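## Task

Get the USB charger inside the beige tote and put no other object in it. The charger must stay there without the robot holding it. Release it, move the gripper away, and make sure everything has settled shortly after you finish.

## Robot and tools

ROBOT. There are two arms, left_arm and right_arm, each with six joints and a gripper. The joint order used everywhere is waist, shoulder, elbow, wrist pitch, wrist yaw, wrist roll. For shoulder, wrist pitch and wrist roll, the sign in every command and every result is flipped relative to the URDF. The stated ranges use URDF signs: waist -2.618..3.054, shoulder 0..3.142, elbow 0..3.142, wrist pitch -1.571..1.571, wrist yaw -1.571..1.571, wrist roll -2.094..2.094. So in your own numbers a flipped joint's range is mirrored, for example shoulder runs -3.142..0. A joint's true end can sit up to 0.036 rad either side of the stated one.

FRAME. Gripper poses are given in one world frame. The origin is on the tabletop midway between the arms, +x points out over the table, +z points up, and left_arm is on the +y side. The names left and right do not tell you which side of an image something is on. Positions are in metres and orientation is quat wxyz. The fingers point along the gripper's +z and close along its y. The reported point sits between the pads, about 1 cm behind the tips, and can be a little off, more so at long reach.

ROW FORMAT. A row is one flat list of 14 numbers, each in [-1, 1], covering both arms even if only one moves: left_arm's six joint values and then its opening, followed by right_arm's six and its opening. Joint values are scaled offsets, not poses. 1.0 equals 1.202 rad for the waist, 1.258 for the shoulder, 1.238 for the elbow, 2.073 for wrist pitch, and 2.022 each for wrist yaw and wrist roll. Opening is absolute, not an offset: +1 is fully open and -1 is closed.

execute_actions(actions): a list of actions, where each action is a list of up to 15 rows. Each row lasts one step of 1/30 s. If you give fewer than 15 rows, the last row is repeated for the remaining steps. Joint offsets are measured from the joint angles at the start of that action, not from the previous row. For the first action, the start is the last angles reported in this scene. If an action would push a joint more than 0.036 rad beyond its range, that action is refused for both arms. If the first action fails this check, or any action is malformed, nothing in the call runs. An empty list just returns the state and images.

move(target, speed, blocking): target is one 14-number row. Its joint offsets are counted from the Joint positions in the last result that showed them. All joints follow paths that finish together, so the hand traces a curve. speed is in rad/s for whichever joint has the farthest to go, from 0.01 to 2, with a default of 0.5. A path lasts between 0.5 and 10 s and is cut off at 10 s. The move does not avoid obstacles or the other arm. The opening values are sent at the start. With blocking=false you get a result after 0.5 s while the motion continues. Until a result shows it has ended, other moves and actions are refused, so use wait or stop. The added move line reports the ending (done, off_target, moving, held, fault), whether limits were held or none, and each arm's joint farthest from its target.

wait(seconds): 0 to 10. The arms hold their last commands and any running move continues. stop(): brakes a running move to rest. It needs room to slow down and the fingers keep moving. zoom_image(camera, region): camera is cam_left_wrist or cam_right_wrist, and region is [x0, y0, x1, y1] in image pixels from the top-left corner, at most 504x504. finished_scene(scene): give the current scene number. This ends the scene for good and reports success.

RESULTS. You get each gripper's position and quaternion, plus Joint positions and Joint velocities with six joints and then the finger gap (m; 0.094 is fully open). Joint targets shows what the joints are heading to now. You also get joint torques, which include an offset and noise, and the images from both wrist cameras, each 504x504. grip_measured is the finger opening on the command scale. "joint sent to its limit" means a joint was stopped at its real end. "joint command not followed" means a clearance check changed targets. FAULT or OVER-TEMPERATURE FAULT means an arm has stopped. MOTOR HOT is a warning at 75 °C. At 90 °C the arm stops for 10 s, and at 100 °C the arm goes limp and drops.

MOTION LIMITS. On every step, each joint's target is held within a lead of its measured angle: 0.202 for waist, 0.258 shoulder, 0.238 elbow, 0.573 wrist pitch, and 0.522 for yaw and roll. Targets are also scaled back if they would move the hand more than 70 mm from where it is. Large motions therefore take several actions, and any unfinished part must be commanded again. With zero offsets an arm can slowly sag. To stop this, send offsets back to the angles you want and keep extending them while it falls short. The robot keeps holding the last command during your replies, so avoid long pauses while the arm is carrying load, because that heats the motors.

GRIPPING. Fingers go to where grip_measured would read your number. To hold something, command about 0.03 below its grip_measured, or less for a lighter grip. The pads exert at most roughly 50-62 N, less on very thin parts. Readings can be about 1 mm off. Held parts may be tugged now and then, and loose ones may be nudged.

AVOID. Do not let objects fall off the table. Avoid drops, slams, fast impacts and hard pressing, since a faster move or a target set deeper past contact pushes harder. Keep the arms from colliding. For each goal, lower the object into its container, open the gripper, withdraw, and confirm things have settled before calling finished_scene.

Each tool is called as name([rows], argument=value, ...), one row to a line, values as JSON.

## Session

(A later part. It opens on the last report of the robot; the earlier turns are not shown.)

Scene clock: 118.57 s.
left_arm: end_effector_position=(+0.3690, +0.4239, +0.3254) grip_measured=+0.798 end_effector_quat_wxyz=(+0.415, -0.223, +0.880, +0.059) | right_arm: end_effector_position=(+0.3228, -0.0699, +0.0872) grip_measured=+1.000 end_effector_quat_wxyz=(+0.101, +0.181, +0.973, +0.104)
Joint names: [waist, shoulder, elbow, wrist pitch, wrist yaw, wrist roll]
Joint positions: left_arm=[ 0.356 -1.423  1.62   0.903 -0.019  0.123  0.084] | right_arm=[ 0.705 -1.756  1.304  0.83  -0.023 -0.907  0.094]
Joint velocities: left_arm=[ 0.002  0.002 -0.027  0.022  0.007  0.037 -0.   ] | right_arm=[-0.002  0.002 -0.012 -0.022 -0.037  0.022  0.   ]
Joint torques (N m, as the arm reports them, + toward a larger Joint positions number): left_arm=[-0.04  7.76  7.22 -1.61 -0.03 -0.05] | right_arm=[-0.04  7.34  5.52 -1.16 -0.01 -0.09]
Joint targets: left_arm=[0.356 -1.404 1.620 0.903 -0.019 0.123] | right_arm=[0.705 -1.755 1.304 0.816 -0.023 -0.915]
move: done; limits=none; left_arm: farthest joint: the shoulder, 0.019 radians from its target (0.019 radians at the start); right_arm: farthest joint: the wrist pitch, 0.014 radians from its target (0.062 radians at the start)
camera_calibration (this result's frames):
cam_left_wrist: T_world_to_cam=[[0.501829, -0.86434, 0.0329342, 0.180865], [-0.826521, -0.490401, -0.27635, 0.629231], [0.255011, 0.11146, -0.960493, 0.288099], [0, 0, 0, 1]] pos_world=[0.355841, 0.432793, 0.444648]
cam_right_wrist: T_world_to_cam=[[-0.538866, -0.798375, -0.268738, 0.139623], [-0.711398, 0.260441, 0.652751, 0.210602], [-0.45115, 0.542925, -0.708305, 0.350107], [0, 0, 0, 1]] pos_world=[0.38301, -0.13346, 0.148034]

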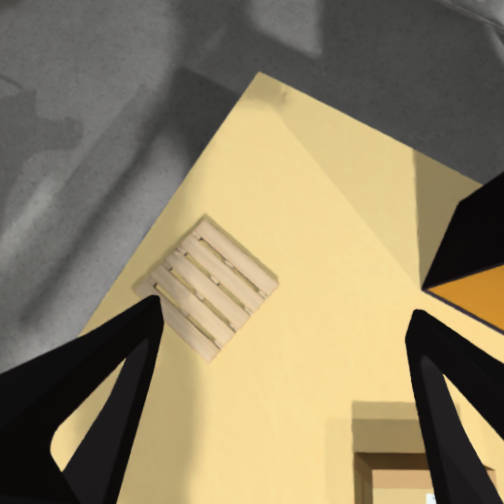

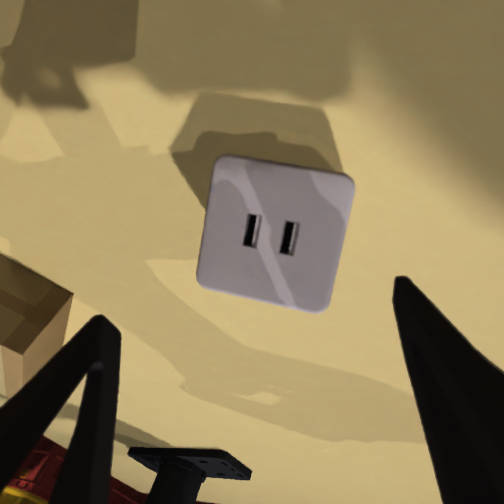

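move(target=[0,0.015,0,0,0,0,0.8,0.018,-0.15,0.26,0.152,0,-0.148,1])

move(target=[0,0.015,0,0,0,0,0.8,0,-0.03,-0.125,-0.102,0,0,1], speed=0.25)

Scene clock: 143.53 s.
left_arm: end_effector_position=(+0.3690, +0.4239, +0.3254) grip_measured=+0.798 end_effector_quat_wxyz=(+0.415, -0.223, +0.880, +0.059) | right_arm: end_effector_position=(+0.3217, -0.0653, +0.0868) grip_measured=+1.000 end_effector_quat_wxyz=(+0.018, +0.318, +0.947, +0.039)
Joint names: [waist, shoulder, elbow, wrist pitch, wrist yaw, wrist roll]
Joint positions: left_arm=[ 0.356 -1.423  1.62   0.903 -0.019  0.123  0.084] | right_arm=[ 0.716 -1.946  1.588  1.131 -0.023 -1.197  0.094]
Joint velocities: left_arm=[ 0.007  0.002 -0.007 -0.066 -0.022 -0.007 -0.   ] | right_arm=[-0.012  0.012 -0.002 -0.037 -0.022 -0.007  0.   ]
Joint torques (N m, as the arm reports them, + toward a larger Joint positions number): left_arm=[-0.05  7.8   7.23 -1.61 -0.05 -0.04] | right_arm=[ 0.87  8.77  8.16 -0.4   0.   -0.07]
Joint targets: left_arm=[0.356 -1.404 1.620 0.903 -0.019 0.123] | right_arm=[0.726 -1.945 1.626 1.145 -0.023 -1.206]
move: off_target (right_arm); limits=none; left_arm: farthest joint: the shoulder, 0.019 radians from its target (0.019 radians at the start); right_arm: farthest joint: the elbow, 0.038 radians from its target (0.321 radians at the start)
camera_calibration (this result's frames):
cam_left_wrist: T_world_to_cam=[[0.501829, -0.86434, 0.0329342, 0.180865], [-0.826521, -0.490401, -0.27635, 0.629231], [0.255011, 0.11146, -0.960493, 0.288099], [0, 0, 0, 1]] pos_world=[0.355841, 0.432793, 0.444648]
cam_right_wrist: T_world_to_cam=[[-0.773471, -0.628314, -0.0834591, 0.213076], [-0.461425, 0.467904, 0.753759, 0.133144], [-0.434546, 0.621521, -0.65183, 0.341716], [0, 0, 0, 1]] pos_world=[0.374735, -0.140804, 0.140165]

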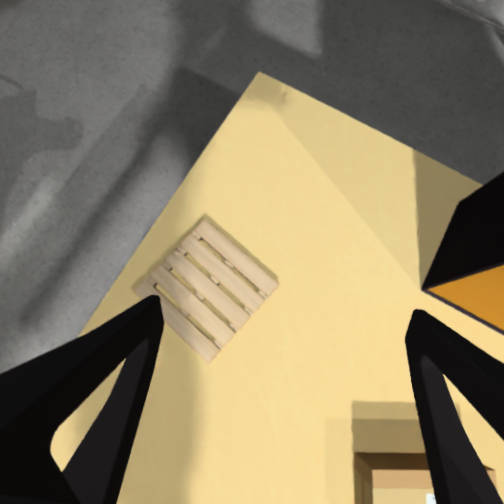

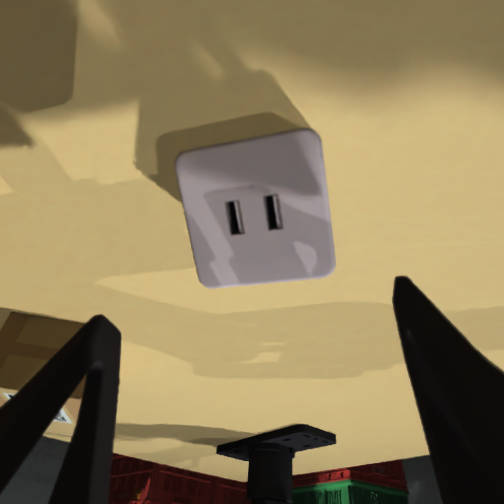

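Scene clock: 145.03 s.
left_arm: end_effector_position=(+0.3690, +0.4239, +0.3254) grip_measured=+0.798 end_effector_quat_wxyz=(+0.415, -0.223, +0.880, +0.059) | right_arm: end_effector_position=(+0.3261, -0.0626, +0.0379) grip_measured=+1.000 end_effector_quat_wxyz=(+0.023, +0.318, +0.947, +0.045)
Joint names: [waist, shoulder, elbow, wrist pitch, wrist yaw, wrist roll]
Joint positions: left_arm=[ 0.356 -1.423  1.62   0.903 -0.019  0.123  0.084] | right_arm=[ 0.716 -1.989  1.447  0.93  -0.023 -1.197  0.094]
Joint velocities: left_arm=[-0.017 -0.002 -0.007 -0.007 -0.051 -0.022 -0.001] | right_arm=[ 0.007  0.002 -0.002 -0.037  0.037 -0.022  0.   ]
Joint torques (N m, as the arm reports them, + toward a larger Joint positions number): left_arm=[-0.04  7.81  7.2  -1.61 -0.05 -0.04] | right_arm=[-0.04  9.14  4.06 -0.75 -0.01  0.  ]
Joint targets: left_arm=[0.356 -1.404 1.620 0.903 -0.019 0.123] | right_arm=[0.716 -1.984 1.433 0.919 -0.023 -1.197]
move: done; limits=none; left_arm: farthest joint: the shoulder, 0.019 radians from its target (0.019 radians at the start); right_arm: farthest joint: the elbow, 0.014 radians from its target (0.155 radians at the start)
camera_calibration (this result's frames):
cam_left_wrist: T_world_to_cam=[[0.501829, -0.86434, 0.0329342, 0.180865], [-0.826521, -0.490401, -0.27635, 0.629231], [0.255011, 0.11146, -0.960493, 0.288099], [0, 0, 0, 1]] pos_world=[0.355841, 0.432793, 0.444648]
cam_right_wrist: T_world_to_cam=[[-0.772057, -0.627452, -0.101149, 0.214353], [-0.472944, 0.460885, 0.750939, 0.174232], [-0.42456, 0.627606, -0.652579, 0.307216], [0, 0, 0, 1]] pos_world=[0.378326, -0.138615, 0.0913271]

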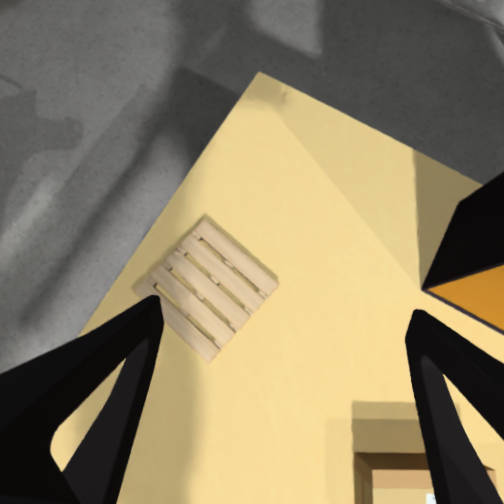

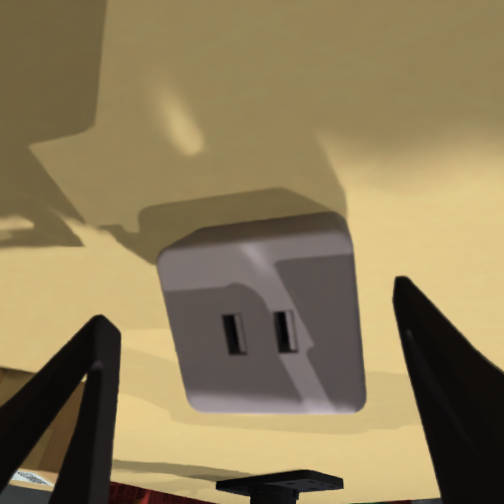

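move(target=[0,0.015,0,0,0,0,0.8,0,-0.014,0,0,0,0,0.6], speed=0.1)

move(target=[0,0.015,0,0,0,0,0.8,0,0.004,0,0,0,0,0.12])

Scene clock: 150.83 s.
left_arm: end_effector_position=(+0.3690, +0.4239, +0.3254) grip_measured=+0.798 end_effector_quat_wxyz=(+0.415, -0.223, +0.880, +0.059) | right_arm: end_effector_position=(+0.3247, -0.0634, +0.0304) grip_measured=+0.602 end_effector_quat_wxyz=(+0.017, +0.319, +0.947, +0.038)
Joint names: [waist, shoulder, elbow, wrist pitch, wrist yaw, wrist roll]
Joint positions: left_arm=[ 0.356 -1.423  1.62   0.903 -0.019  0.123  0.084] | right_arm=[ 0.716 -2.009  1.447  0.929 -0.023 -1.197  0.075]
Joint velocities: left_arm=[-0.007  0.002 -0.012 -0.051 -0.007  0.022 -0.   ] | right_arm=[ 0.002  0.002 -0.002 -0.007 -0.022  0.022 -0.   ]
Joint torques (N m, as the arm reports them, + toward a larger Joint positions number): left_arm=[-0.06  7.8   7.24 -1.61 -0.04 -0.04] | right_arm=[-0.05  8.98  5.19 -0.6   0.    0.01]
Joint targets: left_arm=[0.356 -1.404 1.620 0.903 -0.019 0.123] | right_arm=[0.716 -2.007 1.447 0.930 -0.023 -1.197]
move: done; limits=none; left_arm: farthest joint: the shoulder, 0.019 radians from its target (0.019 radians at the start); right_arm: farthest joint: the shoulder, 0.002 radians from its target (0.018 radians at the start)
camera_calibration (this result's frames):
cam_left_wrist: T_world_to_cam=[[0.501829, -0.86434, 0.0329342, 0.180865], [-0.826521, -0.490401, -0.27635, 0.629231], [0.255011, 0.11146, -0.960493, 0.288099], [0, 0, 0, 1]] pos_world=[0.355841, 0.432793, 0.444648]
cam_right_wrist: T_world_to_cam=[[-0.773605, -0.628395, -0.0815755, 0.211847], [-0.460197, 0.468652, 0.754045, 0.175864], [-0.435608, 0.620874, -0.651737, 0.305393], [0, 0, 0, 1]] pos_world=[0.377849, -0.138906, 0.083708]

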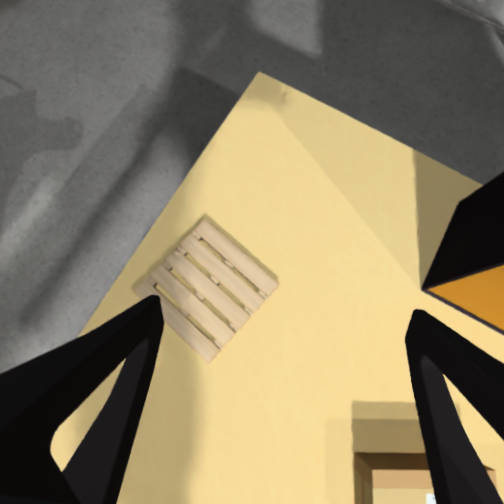

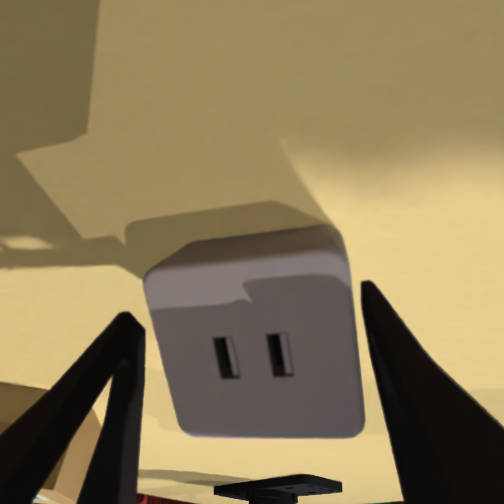

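Scene clock: 151.53 s.
left_arm: end_effector_position=(+0.3690, +0.4239, +0.3254) grip_measured=+0.798 end_effector_quat_wxyz=(+0.415, -0.223, +0.880, +0.059) | right_arm: end_effector_position=(+0.3247, -0.0633, +0.0304) grip_measured=+0.180 end_effector_quat_wxyz=(+0.017, +0.318, +0.947, +0.038)
Joint names: [waist, shoulder, elbow, wrist pitch, wrist yaw, wrist roll]
Joint positions: left_arm=[ 0.356 -1.423  1.62   0.903 -0.019  0.123  0.084] | right_arm=[ 0.716 -2.009  1.447  0.929 -0.023 -1.197  0.055]
Joint velocities: left_arm=[ 0.007 -0.007 -0.012  0.007  0.095 -0.022  0.   ] | right_arm=[ 0.007  0.007 -0.012 -0.007  0.022  0.007 -0.001]
Joint torques (N m, as the arm reports them, + toward a larger Joint positions number): left_arm=[-0.06  7.79  7.21 -1.62 -0.05 -0.04] | right_arm=[-0.05  9.26  5.06 -0.6   0.    0.01]
Joint targets: left_arm=[0.356 -1.404 1.620 0.903 -0.019 0.123] | right_arm=[0.716 -2.004 1.447 0.929 -0.022 -1.197]
move: done; limits=none; left_arm: farthest joint: the shoulder, 0.019 radians from its target (0.019 radians at the start); right_arm: farthest joint: the shoulder, 0.005 radians from its target (0.005 radians at the start)
camera_calibration (this result's frames):
cam_left_wrist: T_world_to_cam=[[0.501829, -0.86434, 0.0329342, 0.180865], [-0.826521, -0.490401, -0.27635, 0.629231], [0.255011, 0.11146, -0.960493, 0.288099], [0, 0, 0, 1]] pos_world=[0.355841, 0.432793, 0.444648]
cam_right_wrist: T_world_to_cam=[[-0.773572, -0.628373, -0.0820542, 0.211965], [-0.460173, 0.467985, 0.754474, 0.17572], [-0.435691, 0.6214, -0.65118, 0.305345], [0, 0, 0, 1]] pos_world=[0.377868, -0.138782, 0.0836508]

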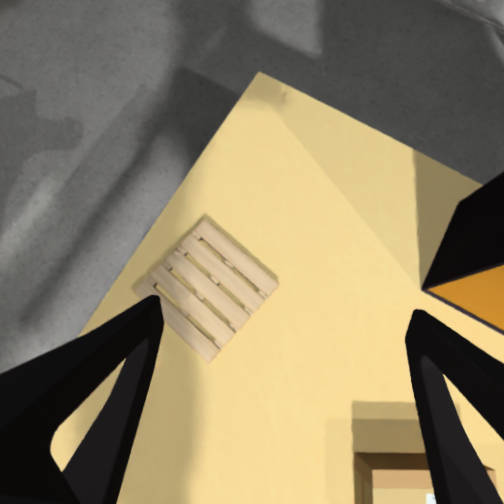

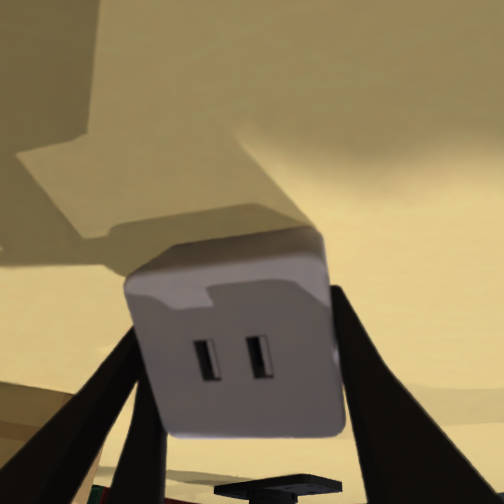

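move(target=[0,0.015,0,0,0,0,0.8,0,0.037,0.49,0.197,0,0.2,0.12])

move(target=[0,0.015,0,0,0,0,0.8,-0.85,0.012,0.03,0,0,0.73,0.12], speed=1.1)

Scene clock: 167.50 s.
left_arm: end_effector_position=(+0.3690, +0.4239, +0.3254) grip_measured=+0.798 end_effector_quat_wxyz=(+0.415, -0.223, +0.880, +0.059) | right_arm: end_effector_position=(+0.3625, -0.0402, +0.1883) grip_measured=+0.180 end_effector_quat_wxyz=(+0.097, +0.125, +0.983, +0.093)
Joint names: [waist, shoulder, elbow, wrist pitch, wrist yaw, wrist roll]
Joint positions: left_arm=[ 0.356 -1.423  1.62   0.903 -0.019  0.123  0.084] | right_arm=[ 0.716 -1.986  2.017  1.333 -0.023 -0.804  0.055]
Joint velocities: left_arm=[-0.002 -0.007 -0.002  0.022 -0.022 -0.022 -0.   ] | right_arm=[-0.007 -0.002  0.012  0.037  0.037  0.007 -0.001]
Joint torques (N m, as the arm reports them, + toward a larger Joint positions number): left_arm=[-0.04  7.78  7.22 -1.6  -0.04 -0.04] | right_arm=[-0.03 10.63  7.99 -0.89  0.    0.17]
Joint targets: left_arm=[0.356 -1.404 1.620 0.903 -0.019 0.123] | right_arm=[0.716 -1.962 2.054 1.338 -0.023 -0.793]
move: off_target (right_arm); limits=none; left_arm: farthest joint: the shoulder, 0.019 radians from its target (0.019 radians at the start); right_arm: farthest joint: the elbow, 0.036 radians from its target (0.606 radians at the start)
camera_calibration (this result's frames):
cam_left_wrist: T_world_to_cam=[[0.501829, -0.86434, 0.0329342, 0.180865], [-0.826521, -0.490401, -0.27635, 0.629231], [0.255011, 0.11146, -0.960493, 0.288099], [0, 0, 0, 1]] pos_world=[0.355841, 0.432793, 0.444648]
cam_right_wrist: T_world_to_cam=[[-0.447046, -0.861642, -0.240255, 0.170658], [-0.735973, 0.201638, 0.646286, 0.172838], [-0.508423, 0.465741, -0.724287, 0.444176], [0, 0, 0, 1]] pos_world=[0.429325, -0.0946757, 0.251009]

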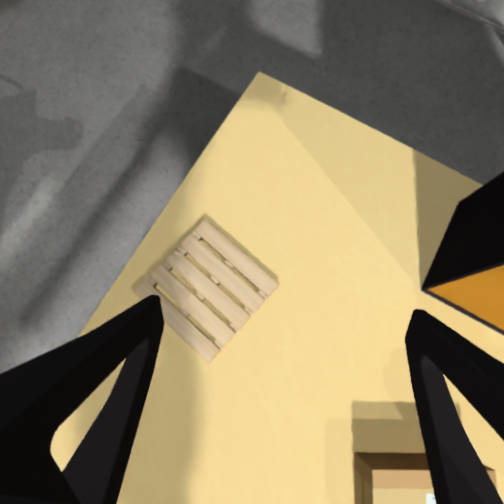

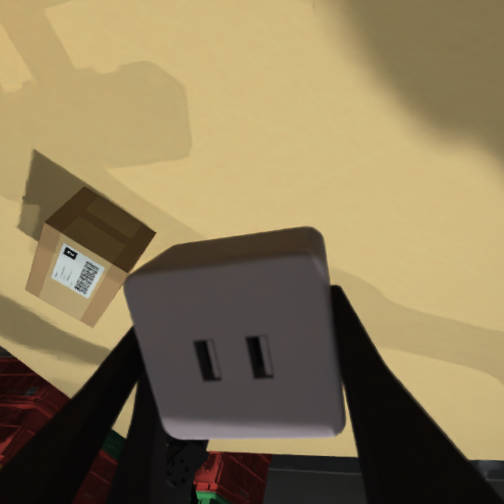

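Scene clock: 169.80 s.
left_arm: end_effector_position=(+0.3690, +0.4239, +0.3254) grip_measured=+0.798 end_effector_quat_wxyz=(+0.415, -0.223, +0.880, +0.059) | right_arm: end_effector_position=(+0.3820, -0.4688, +0.1846) grip_measured=+0.180 end_effector_quat_wxyz=(+0.114, -0.091, +0.987, -0.062)
Joint names: [waist, shoulder, elbow, wrist pitch, wrist yaw, wrist roll]
Joint positions: left_arm=[ 0.356 -1.423  1.62   0.903 -0.019  0.123  0.084] | right_arm=[-0.312 -1.995  2.017  1.333 -0.02   0.663  0.055]
Joint velocities: left_arm=[-0.012  0.032  0.007 -0.022 -0.007  0.066  0.   ] | right_arm=[-0.012  0.017  0.007  0.037  0.037 -0.007  0.   ]
Joint torques (N m, as the arm reports them, + toward a larger Joint positions number): left_arm=[-0.04  7.8   7.21 -1.61 -0.05 -0.04] | right_arm=[ 0.55 10.7   8.13 -0.95 -0.05  0.12]
Joint targets: left_arm=[0.356 -1.404 1.620 0.903 -0.019 0.123] | right_arm=[-0.305 -1.971 2.055 1.333 -0.023 0.672]
move: off_target (right_arm); limits=none; left_arm: farthest joint: the shoulder, 0.019 radians from its target (0.019 radians at the start); right_arm: farthest joint: the elbow, 0.037 radians from its target (0.037 radians at the start)
camera_calibration (this result's frames):
cam_left_wrist: T_world_to_cam=[[0.501829, -0.86434, 0.0329342, 0.180865], [-0.826521, -0.490401, -0.27635, 0.629231], [0.255011, 0.11146, -0.960493, 0.288099], [0, 0, 0, 1]] pos_world=[0.355841, 0.432793, 0.444648]
cam_right_wrist: T_world_to_cam=[[-0.0655683, -0.993895, 0.0887365, -0.459203], [-0.819693, 0.104361, 0.563216, 0.277687], [-0.569038, -0.0358076, -0.821531, 0.457025], [0, 0, 0, 1]] pos_world=[0.457573, -0.469014, 0.259811]

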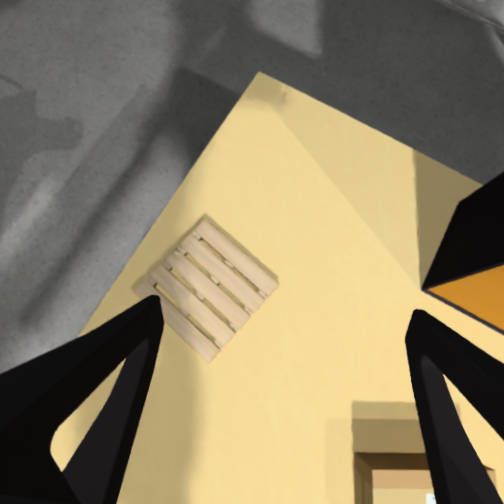

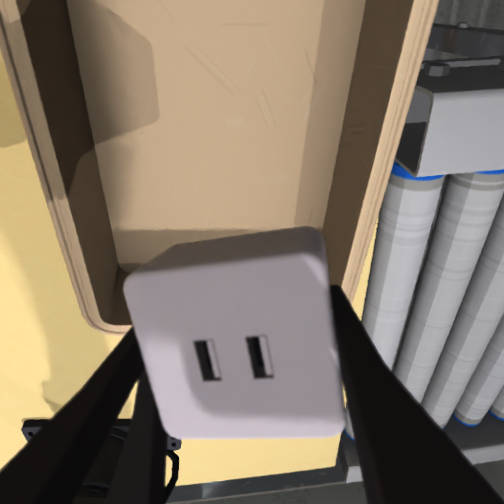

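move(target=[0,0.015,0,0,0,0,0.8,0.03,-0.063,-0.326,-0.193,0,0,0.12], speed=0.3)

move(target=[0,0.015,0,0,0,0,0.8,0,-0.026,0,0,0,0,0.12], speed=0.08)

Scene clock: 179.87 s.
left_arm: end_effector_position=(+0.3690, +0.4239, +0.3254) grip_measured=+0.798 end_effector_quat_wxyz=(+0.415, -0.223, +0.880, +0.059) | right_arm: end_effector_position=(+0.3847, -0.4577, +0.0449) grip_measured=+0.180 end_effector_quat_wxyz=(+0.068, -0.104, +0.992, -0.031)
Joint names: [waist, shoulder, elbow, wrist pitch, wrist yaw, wrist roll]
Joint positions: left_arm=[ 0.356 -1.423  1.62   0.903 -0.019  0.123  0.084] | right_arm=[-0.286 -2.09   1.621  0.953 -0.02   0.663  0.055]
Joint velocities: left_arm=[-0.002 -0.007 -0.002 -0.037 -0.037  0.007  0.001] | right_arm=[-0.002  0.022 -0.007 -0.037 -0.037 -0.051  0.001]
Joint torques (N m, as the arm reports them, + toward a larger Joint positions number): left_arm=[-0.01  7.79  7.22 -1.62 -0.05 -0.04] | right_arm=[ 0.9  10.73  4.75 -0.98  0.   -0.01]
Joint targets: left_arm=[0.356 -1.404 1.620 0.903 -0.019 0.123] | right_arm=[-0.276 -2.074 1.614 0.933 -0.020 0.663]
move: done; limits=none; left_arm: farthest joint: the shoulder, 0.019 radians from its target (0.019 radians at the start); right_arm: farthest joint: the wrist pitch, 0.020 radians from its target (0.401 radians at the start)
camera_calibration (this result's frames):
cam_left_wrist: T_world_to_cam=[[0.501829, -0.86434, 0.0329342, 0.180865], [-0.826521, -0.490401, -0.27635, 0.629231], [0.255011, 0.11146, -0.960493, 0.288099], [0, 0, 0, 1]] pos_world=[0.355841, 0.432793, 0.444648]
cam_right_wrist: T_world_to_cam=[[-0.0327828, -0.998502, 0.0438157, -0.448305], [-0.761786, 0.0533421, 0.645629, 0.308065], [-0.646999, -0.0122127, -0.762393, 0.382316], [0, 0, 0, 1]] pos_world=[0.46734, -0.459397, 0.112222]

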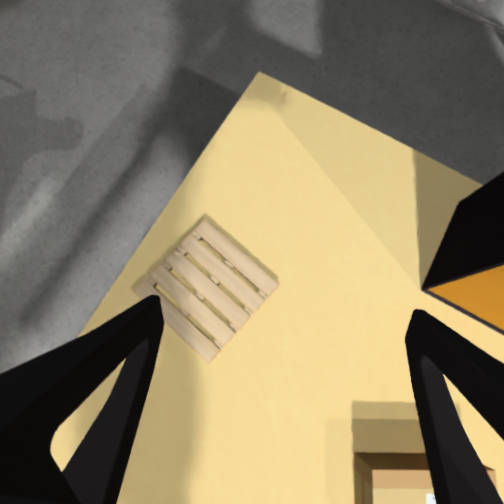

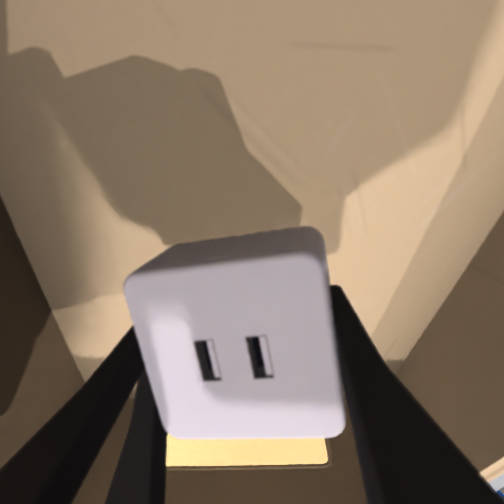

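Scene clock: 180.57 s.
left_arm: end_effector_position=(+0.3690, +0.4239, +0.3254) grip_measured=+0.798 end_effector_quat_wxyz=(+0.415, -0.223, +0.880, +0.059) | right_arm: end_effector_position=(+0.3838, -0.4572, +0.0396) grip_measured=+0.180 end_effector_quat_wxyz=(+0.063, -0.104, +0.992, -0.028)
Joint names: [waist, shoulder, elbow, wrist pitch, wrist yaw, wrist roll]
Joint positions: left_arm=[ 0.356 -1.423  1.62   0.903 -0.019  0.123  0.084] | right_arm=[-0.286 -2.103  1.621  0.953 -0.02   0.663  0.055]
Joint velocities: left_arm=[ 0.002  0.002 -0.002 -0.037 -0.007  0.037 -0.001] | right_arm=[-0.012 -0.002 -0.027  0.051 -0.037 -0.081  0.   ]
Joint torques (N m, as the arm reports them, + toward a larger Joint positions number): left_arm=[-0.06  7.79  7.21 -1.6  -0.04 -0.04] | right_arm=[-0.04  8.34  5.33 -0.71  0.    0.  ]
Joint targets: left_arm=[0.356 -1.404 1.620 0.903 -0.019 0.123] | right_arm=[-0.286 -2.123 1.621 0.953 -0.020 0.663]
move: done; limits=none; left_arm: farthest joint: the shoulder, 0.019 radians from its target (0.019 radians at the start); right_arm: farthest joint: the shoulder, 0.019 radians from its target (0.032 radians at the start)
camera_calibration (this result's frames):
cam_left_wrist: T_world_to_cam=[[0.501829, -0.86434, 0.0329342, 0.180865], [-0.826521, -0.490401, -0.27635, 0.629231], [0.255011, 0.11146, -0.960493, 0.288099], [0, 0, 0, 1]] pos_world=[0.355841, 0.432793, 0.444648]
cam_right_wrist: T_world_to_cam=[[-0.0323033, -0.998736, 0.0384997, -0.447744], [-0.754211, 0.0496341, 0.654753, 0.305856], [-0.655837, -0.00788623, -0.754862, 0.382733], [0, 0, 0, 1]] pos_world=[0.467227, -0.459341, 0.105888]

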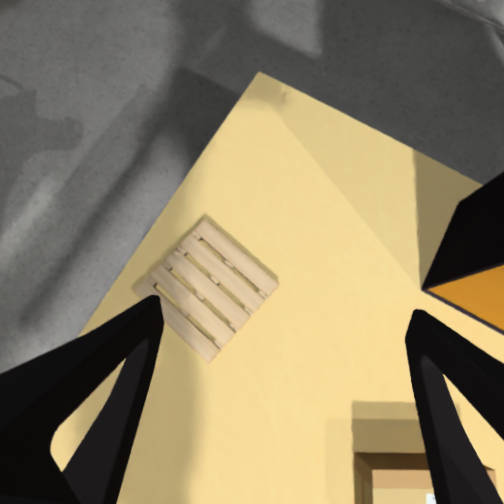

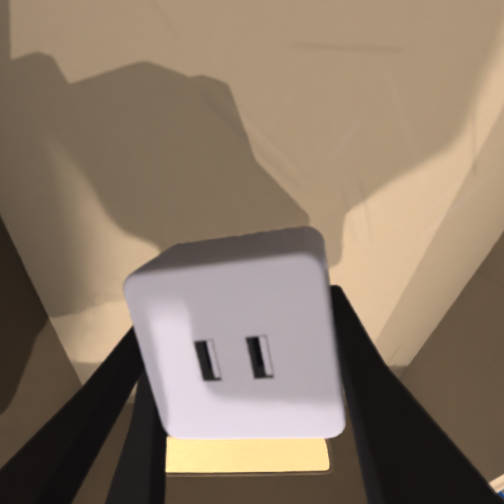

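move(target=[0,0.015,0,0,0,0,0.8,0,0.004,0,0,0,0,0.55])

move(target=[0,0.015,0,0,0,0,0.8,0,0.2,0.25,0.2,0,0,0.55])

Scene clock: 186.93 s.
left_arm: end_effector_position=(+0.3690, +0.4239, +0.3254) grip_measured=+0.798 end_effector_quat_wxyz=(+0.415, -0.223, +0.880, +0.059) | right_arm: end_effector_position=(+0.3834, -0.4571, +0.0378) grip_measured=+0.548 end_effector_quat_wxyz=(+0.061, -0.104, +0.992, -0.027)
Joint names: [waist, shoulder, elbow, wrist pitch, wrist yaw, wrist roll]
Joint positions: left_arm=[ 0.356 -1.423  1.62   0.903 -0.019  0.123  0.084] | right_arm=[-0.286 -2.107  1.621  0.954 -0.02   0.663  0.073]
Joint velocities: left_arm=[ 0.017  0.012 -0.017 -0.037  0.051  0.007  0.   ] | right_arm=[ 0.002  0.012  0.002 -0.037 -0.007  0.037 -0.   ]
Joint torques (N m, as the arm reports them, + toward a larger Joint positions number): left_arm=[-0.03  7.77  7.17 -1.61 -0.04 -0.05] | right_arm=[ 0.05 10.64  5.27 -0.71 -0.01  0.  ]
Joint targets: left_arm=[0.356 -1.404 1.620 0.903 -0.019 0.123] | right_arm=[-0.286 -2.098 1.621 0.953 -0.020 0.663]
move: done; limits=none; left_arm: farthest joint: the shoulder, 0.019 radians from its target (0.019 radians at the start); right_arm: farthest joint: the shoulder, 0.009 radians from its target (0.005 radians at the start)
camera_calibration (this result's frames):
cam_left_wrist: T_world_to_cam=[[0.501829, -0.86434, 0.0329342, 0.180865], [-0.826521, -0.490401, -0.27635, 0.629231], [0.255011, 0.11146, -0.960493, 0.288099], [0, 0, 0, 1]] pos_world=[0.355841, 0.432793, 0.444648]
cam_right_wrist: T_world_to_cam=[[-0.0321489, -0.998812, 0.0366219, -0.447524], [-0.751513, 0.048313, 0.657947, 0.304937], [-0.658935, -0.00636955, -0.752173, 0.382945], [0, 0, 0, 1]] pos_world=[0.467112, -0.459285, 0.103798]

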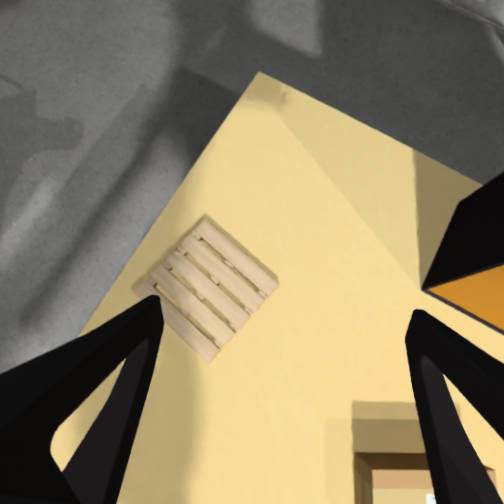

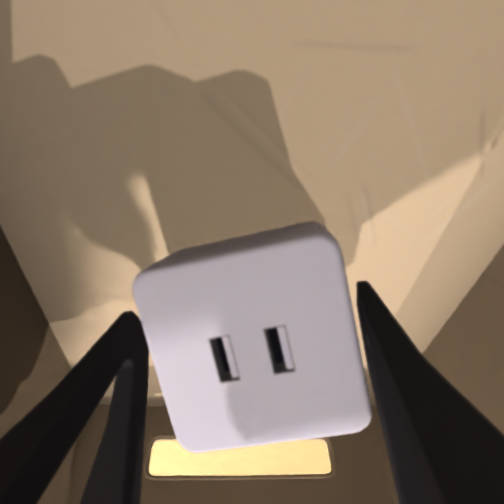

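Scene clock: 188.50 s.
left_arm: end_effector_position=(+0.3690, +0.4239, +0.3254) grip_measured=+0.798 end_effector_quat_wxyz=(+0.415, -0.223, +0.880, +0.059) | right_arm: end_effector_position=(+0.3542, -0.4428, +0.1972) grip_measured=+0.548 end_effector_quat_wxyz=(+0.107, -0.104, +0.987, -0.055)
Joint names: [waist, shoulder, elbow, wrist pitch, wrist yaw, wrist roll]
Joint positions: left_arm=[ 0.356 -1.423  1.62   0.903 -0.019  0.123  0.084] | right_arm=[-0.286 -1.869  1.899  1.361 -0.02   0.663  0.073]
Joint velocities: left_arm=[-0.002  0.002  0.002 -0.007 -0.066  0.051 -0.   ] | right_arm=[ 0.017  0.002  0.002  0.051  0.007  0.037 -0.   ]
Joint torques (N m, as the arm reports them, + toward a larger Joint positions number): left_arm=[-0.05  7.8   7.22 -1.6  -0.04 -0.03] | right_arm=[-0.06  8.91  7.7  -0.87  0.    0.  ]
Joint targets: left_arm=[0.356 -1.404 1.620 0.903 -0.019 0.123] | right_arm=[-0.286 -1.856 1.931 1.368 -0.020 0.663]
move: off_target (right_arm); limits=none; left_arm: farthest joint: the shoulder, 0.019 radians from its target (0.019 radians at the start); right_arm: farthest joint: the elbow, 0.031 radians from its target (0.309 radians at the start)
camera_calibration (this result's frames):
cam_left_wrist: T_world_to_cam=[[0.501829, -0.86434, 0.0329342, 0.180865], [-0.826521, -0.490401, -0.27635, 0.629231], [0.255011, 0.11146, -0.960493, 0.288099], [0, 0, 0, 1]] pos_world=[0.355841, 0.432793, 0.444648]
cam_right_wrist: T_world_to_cam=[[-0.0379214, -0.995986, 0.0810796, -0.445507], [-0.812139, 0.077993, 0.578228, 0.227787], [-0.58223, -0.0439207, -0.811837, 0.451679], [0, 0, 0, 1]] pos_world=[0.431082, -0.441646, 0.271099]

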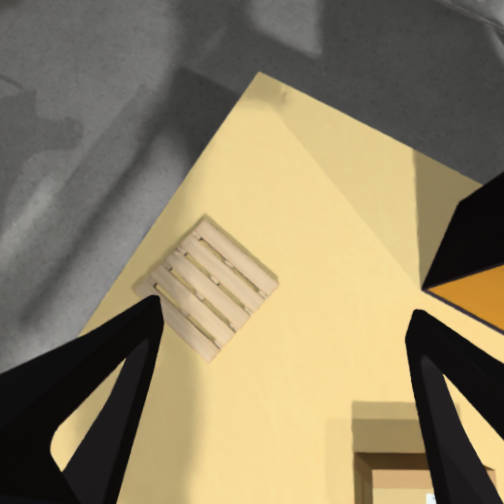

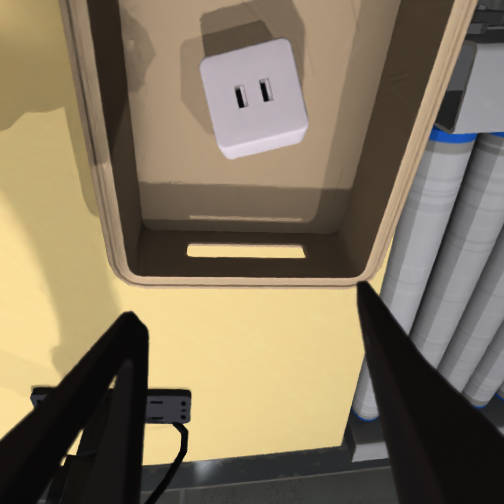

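finished_scene(scene=2)

The scene is finished: the task was done.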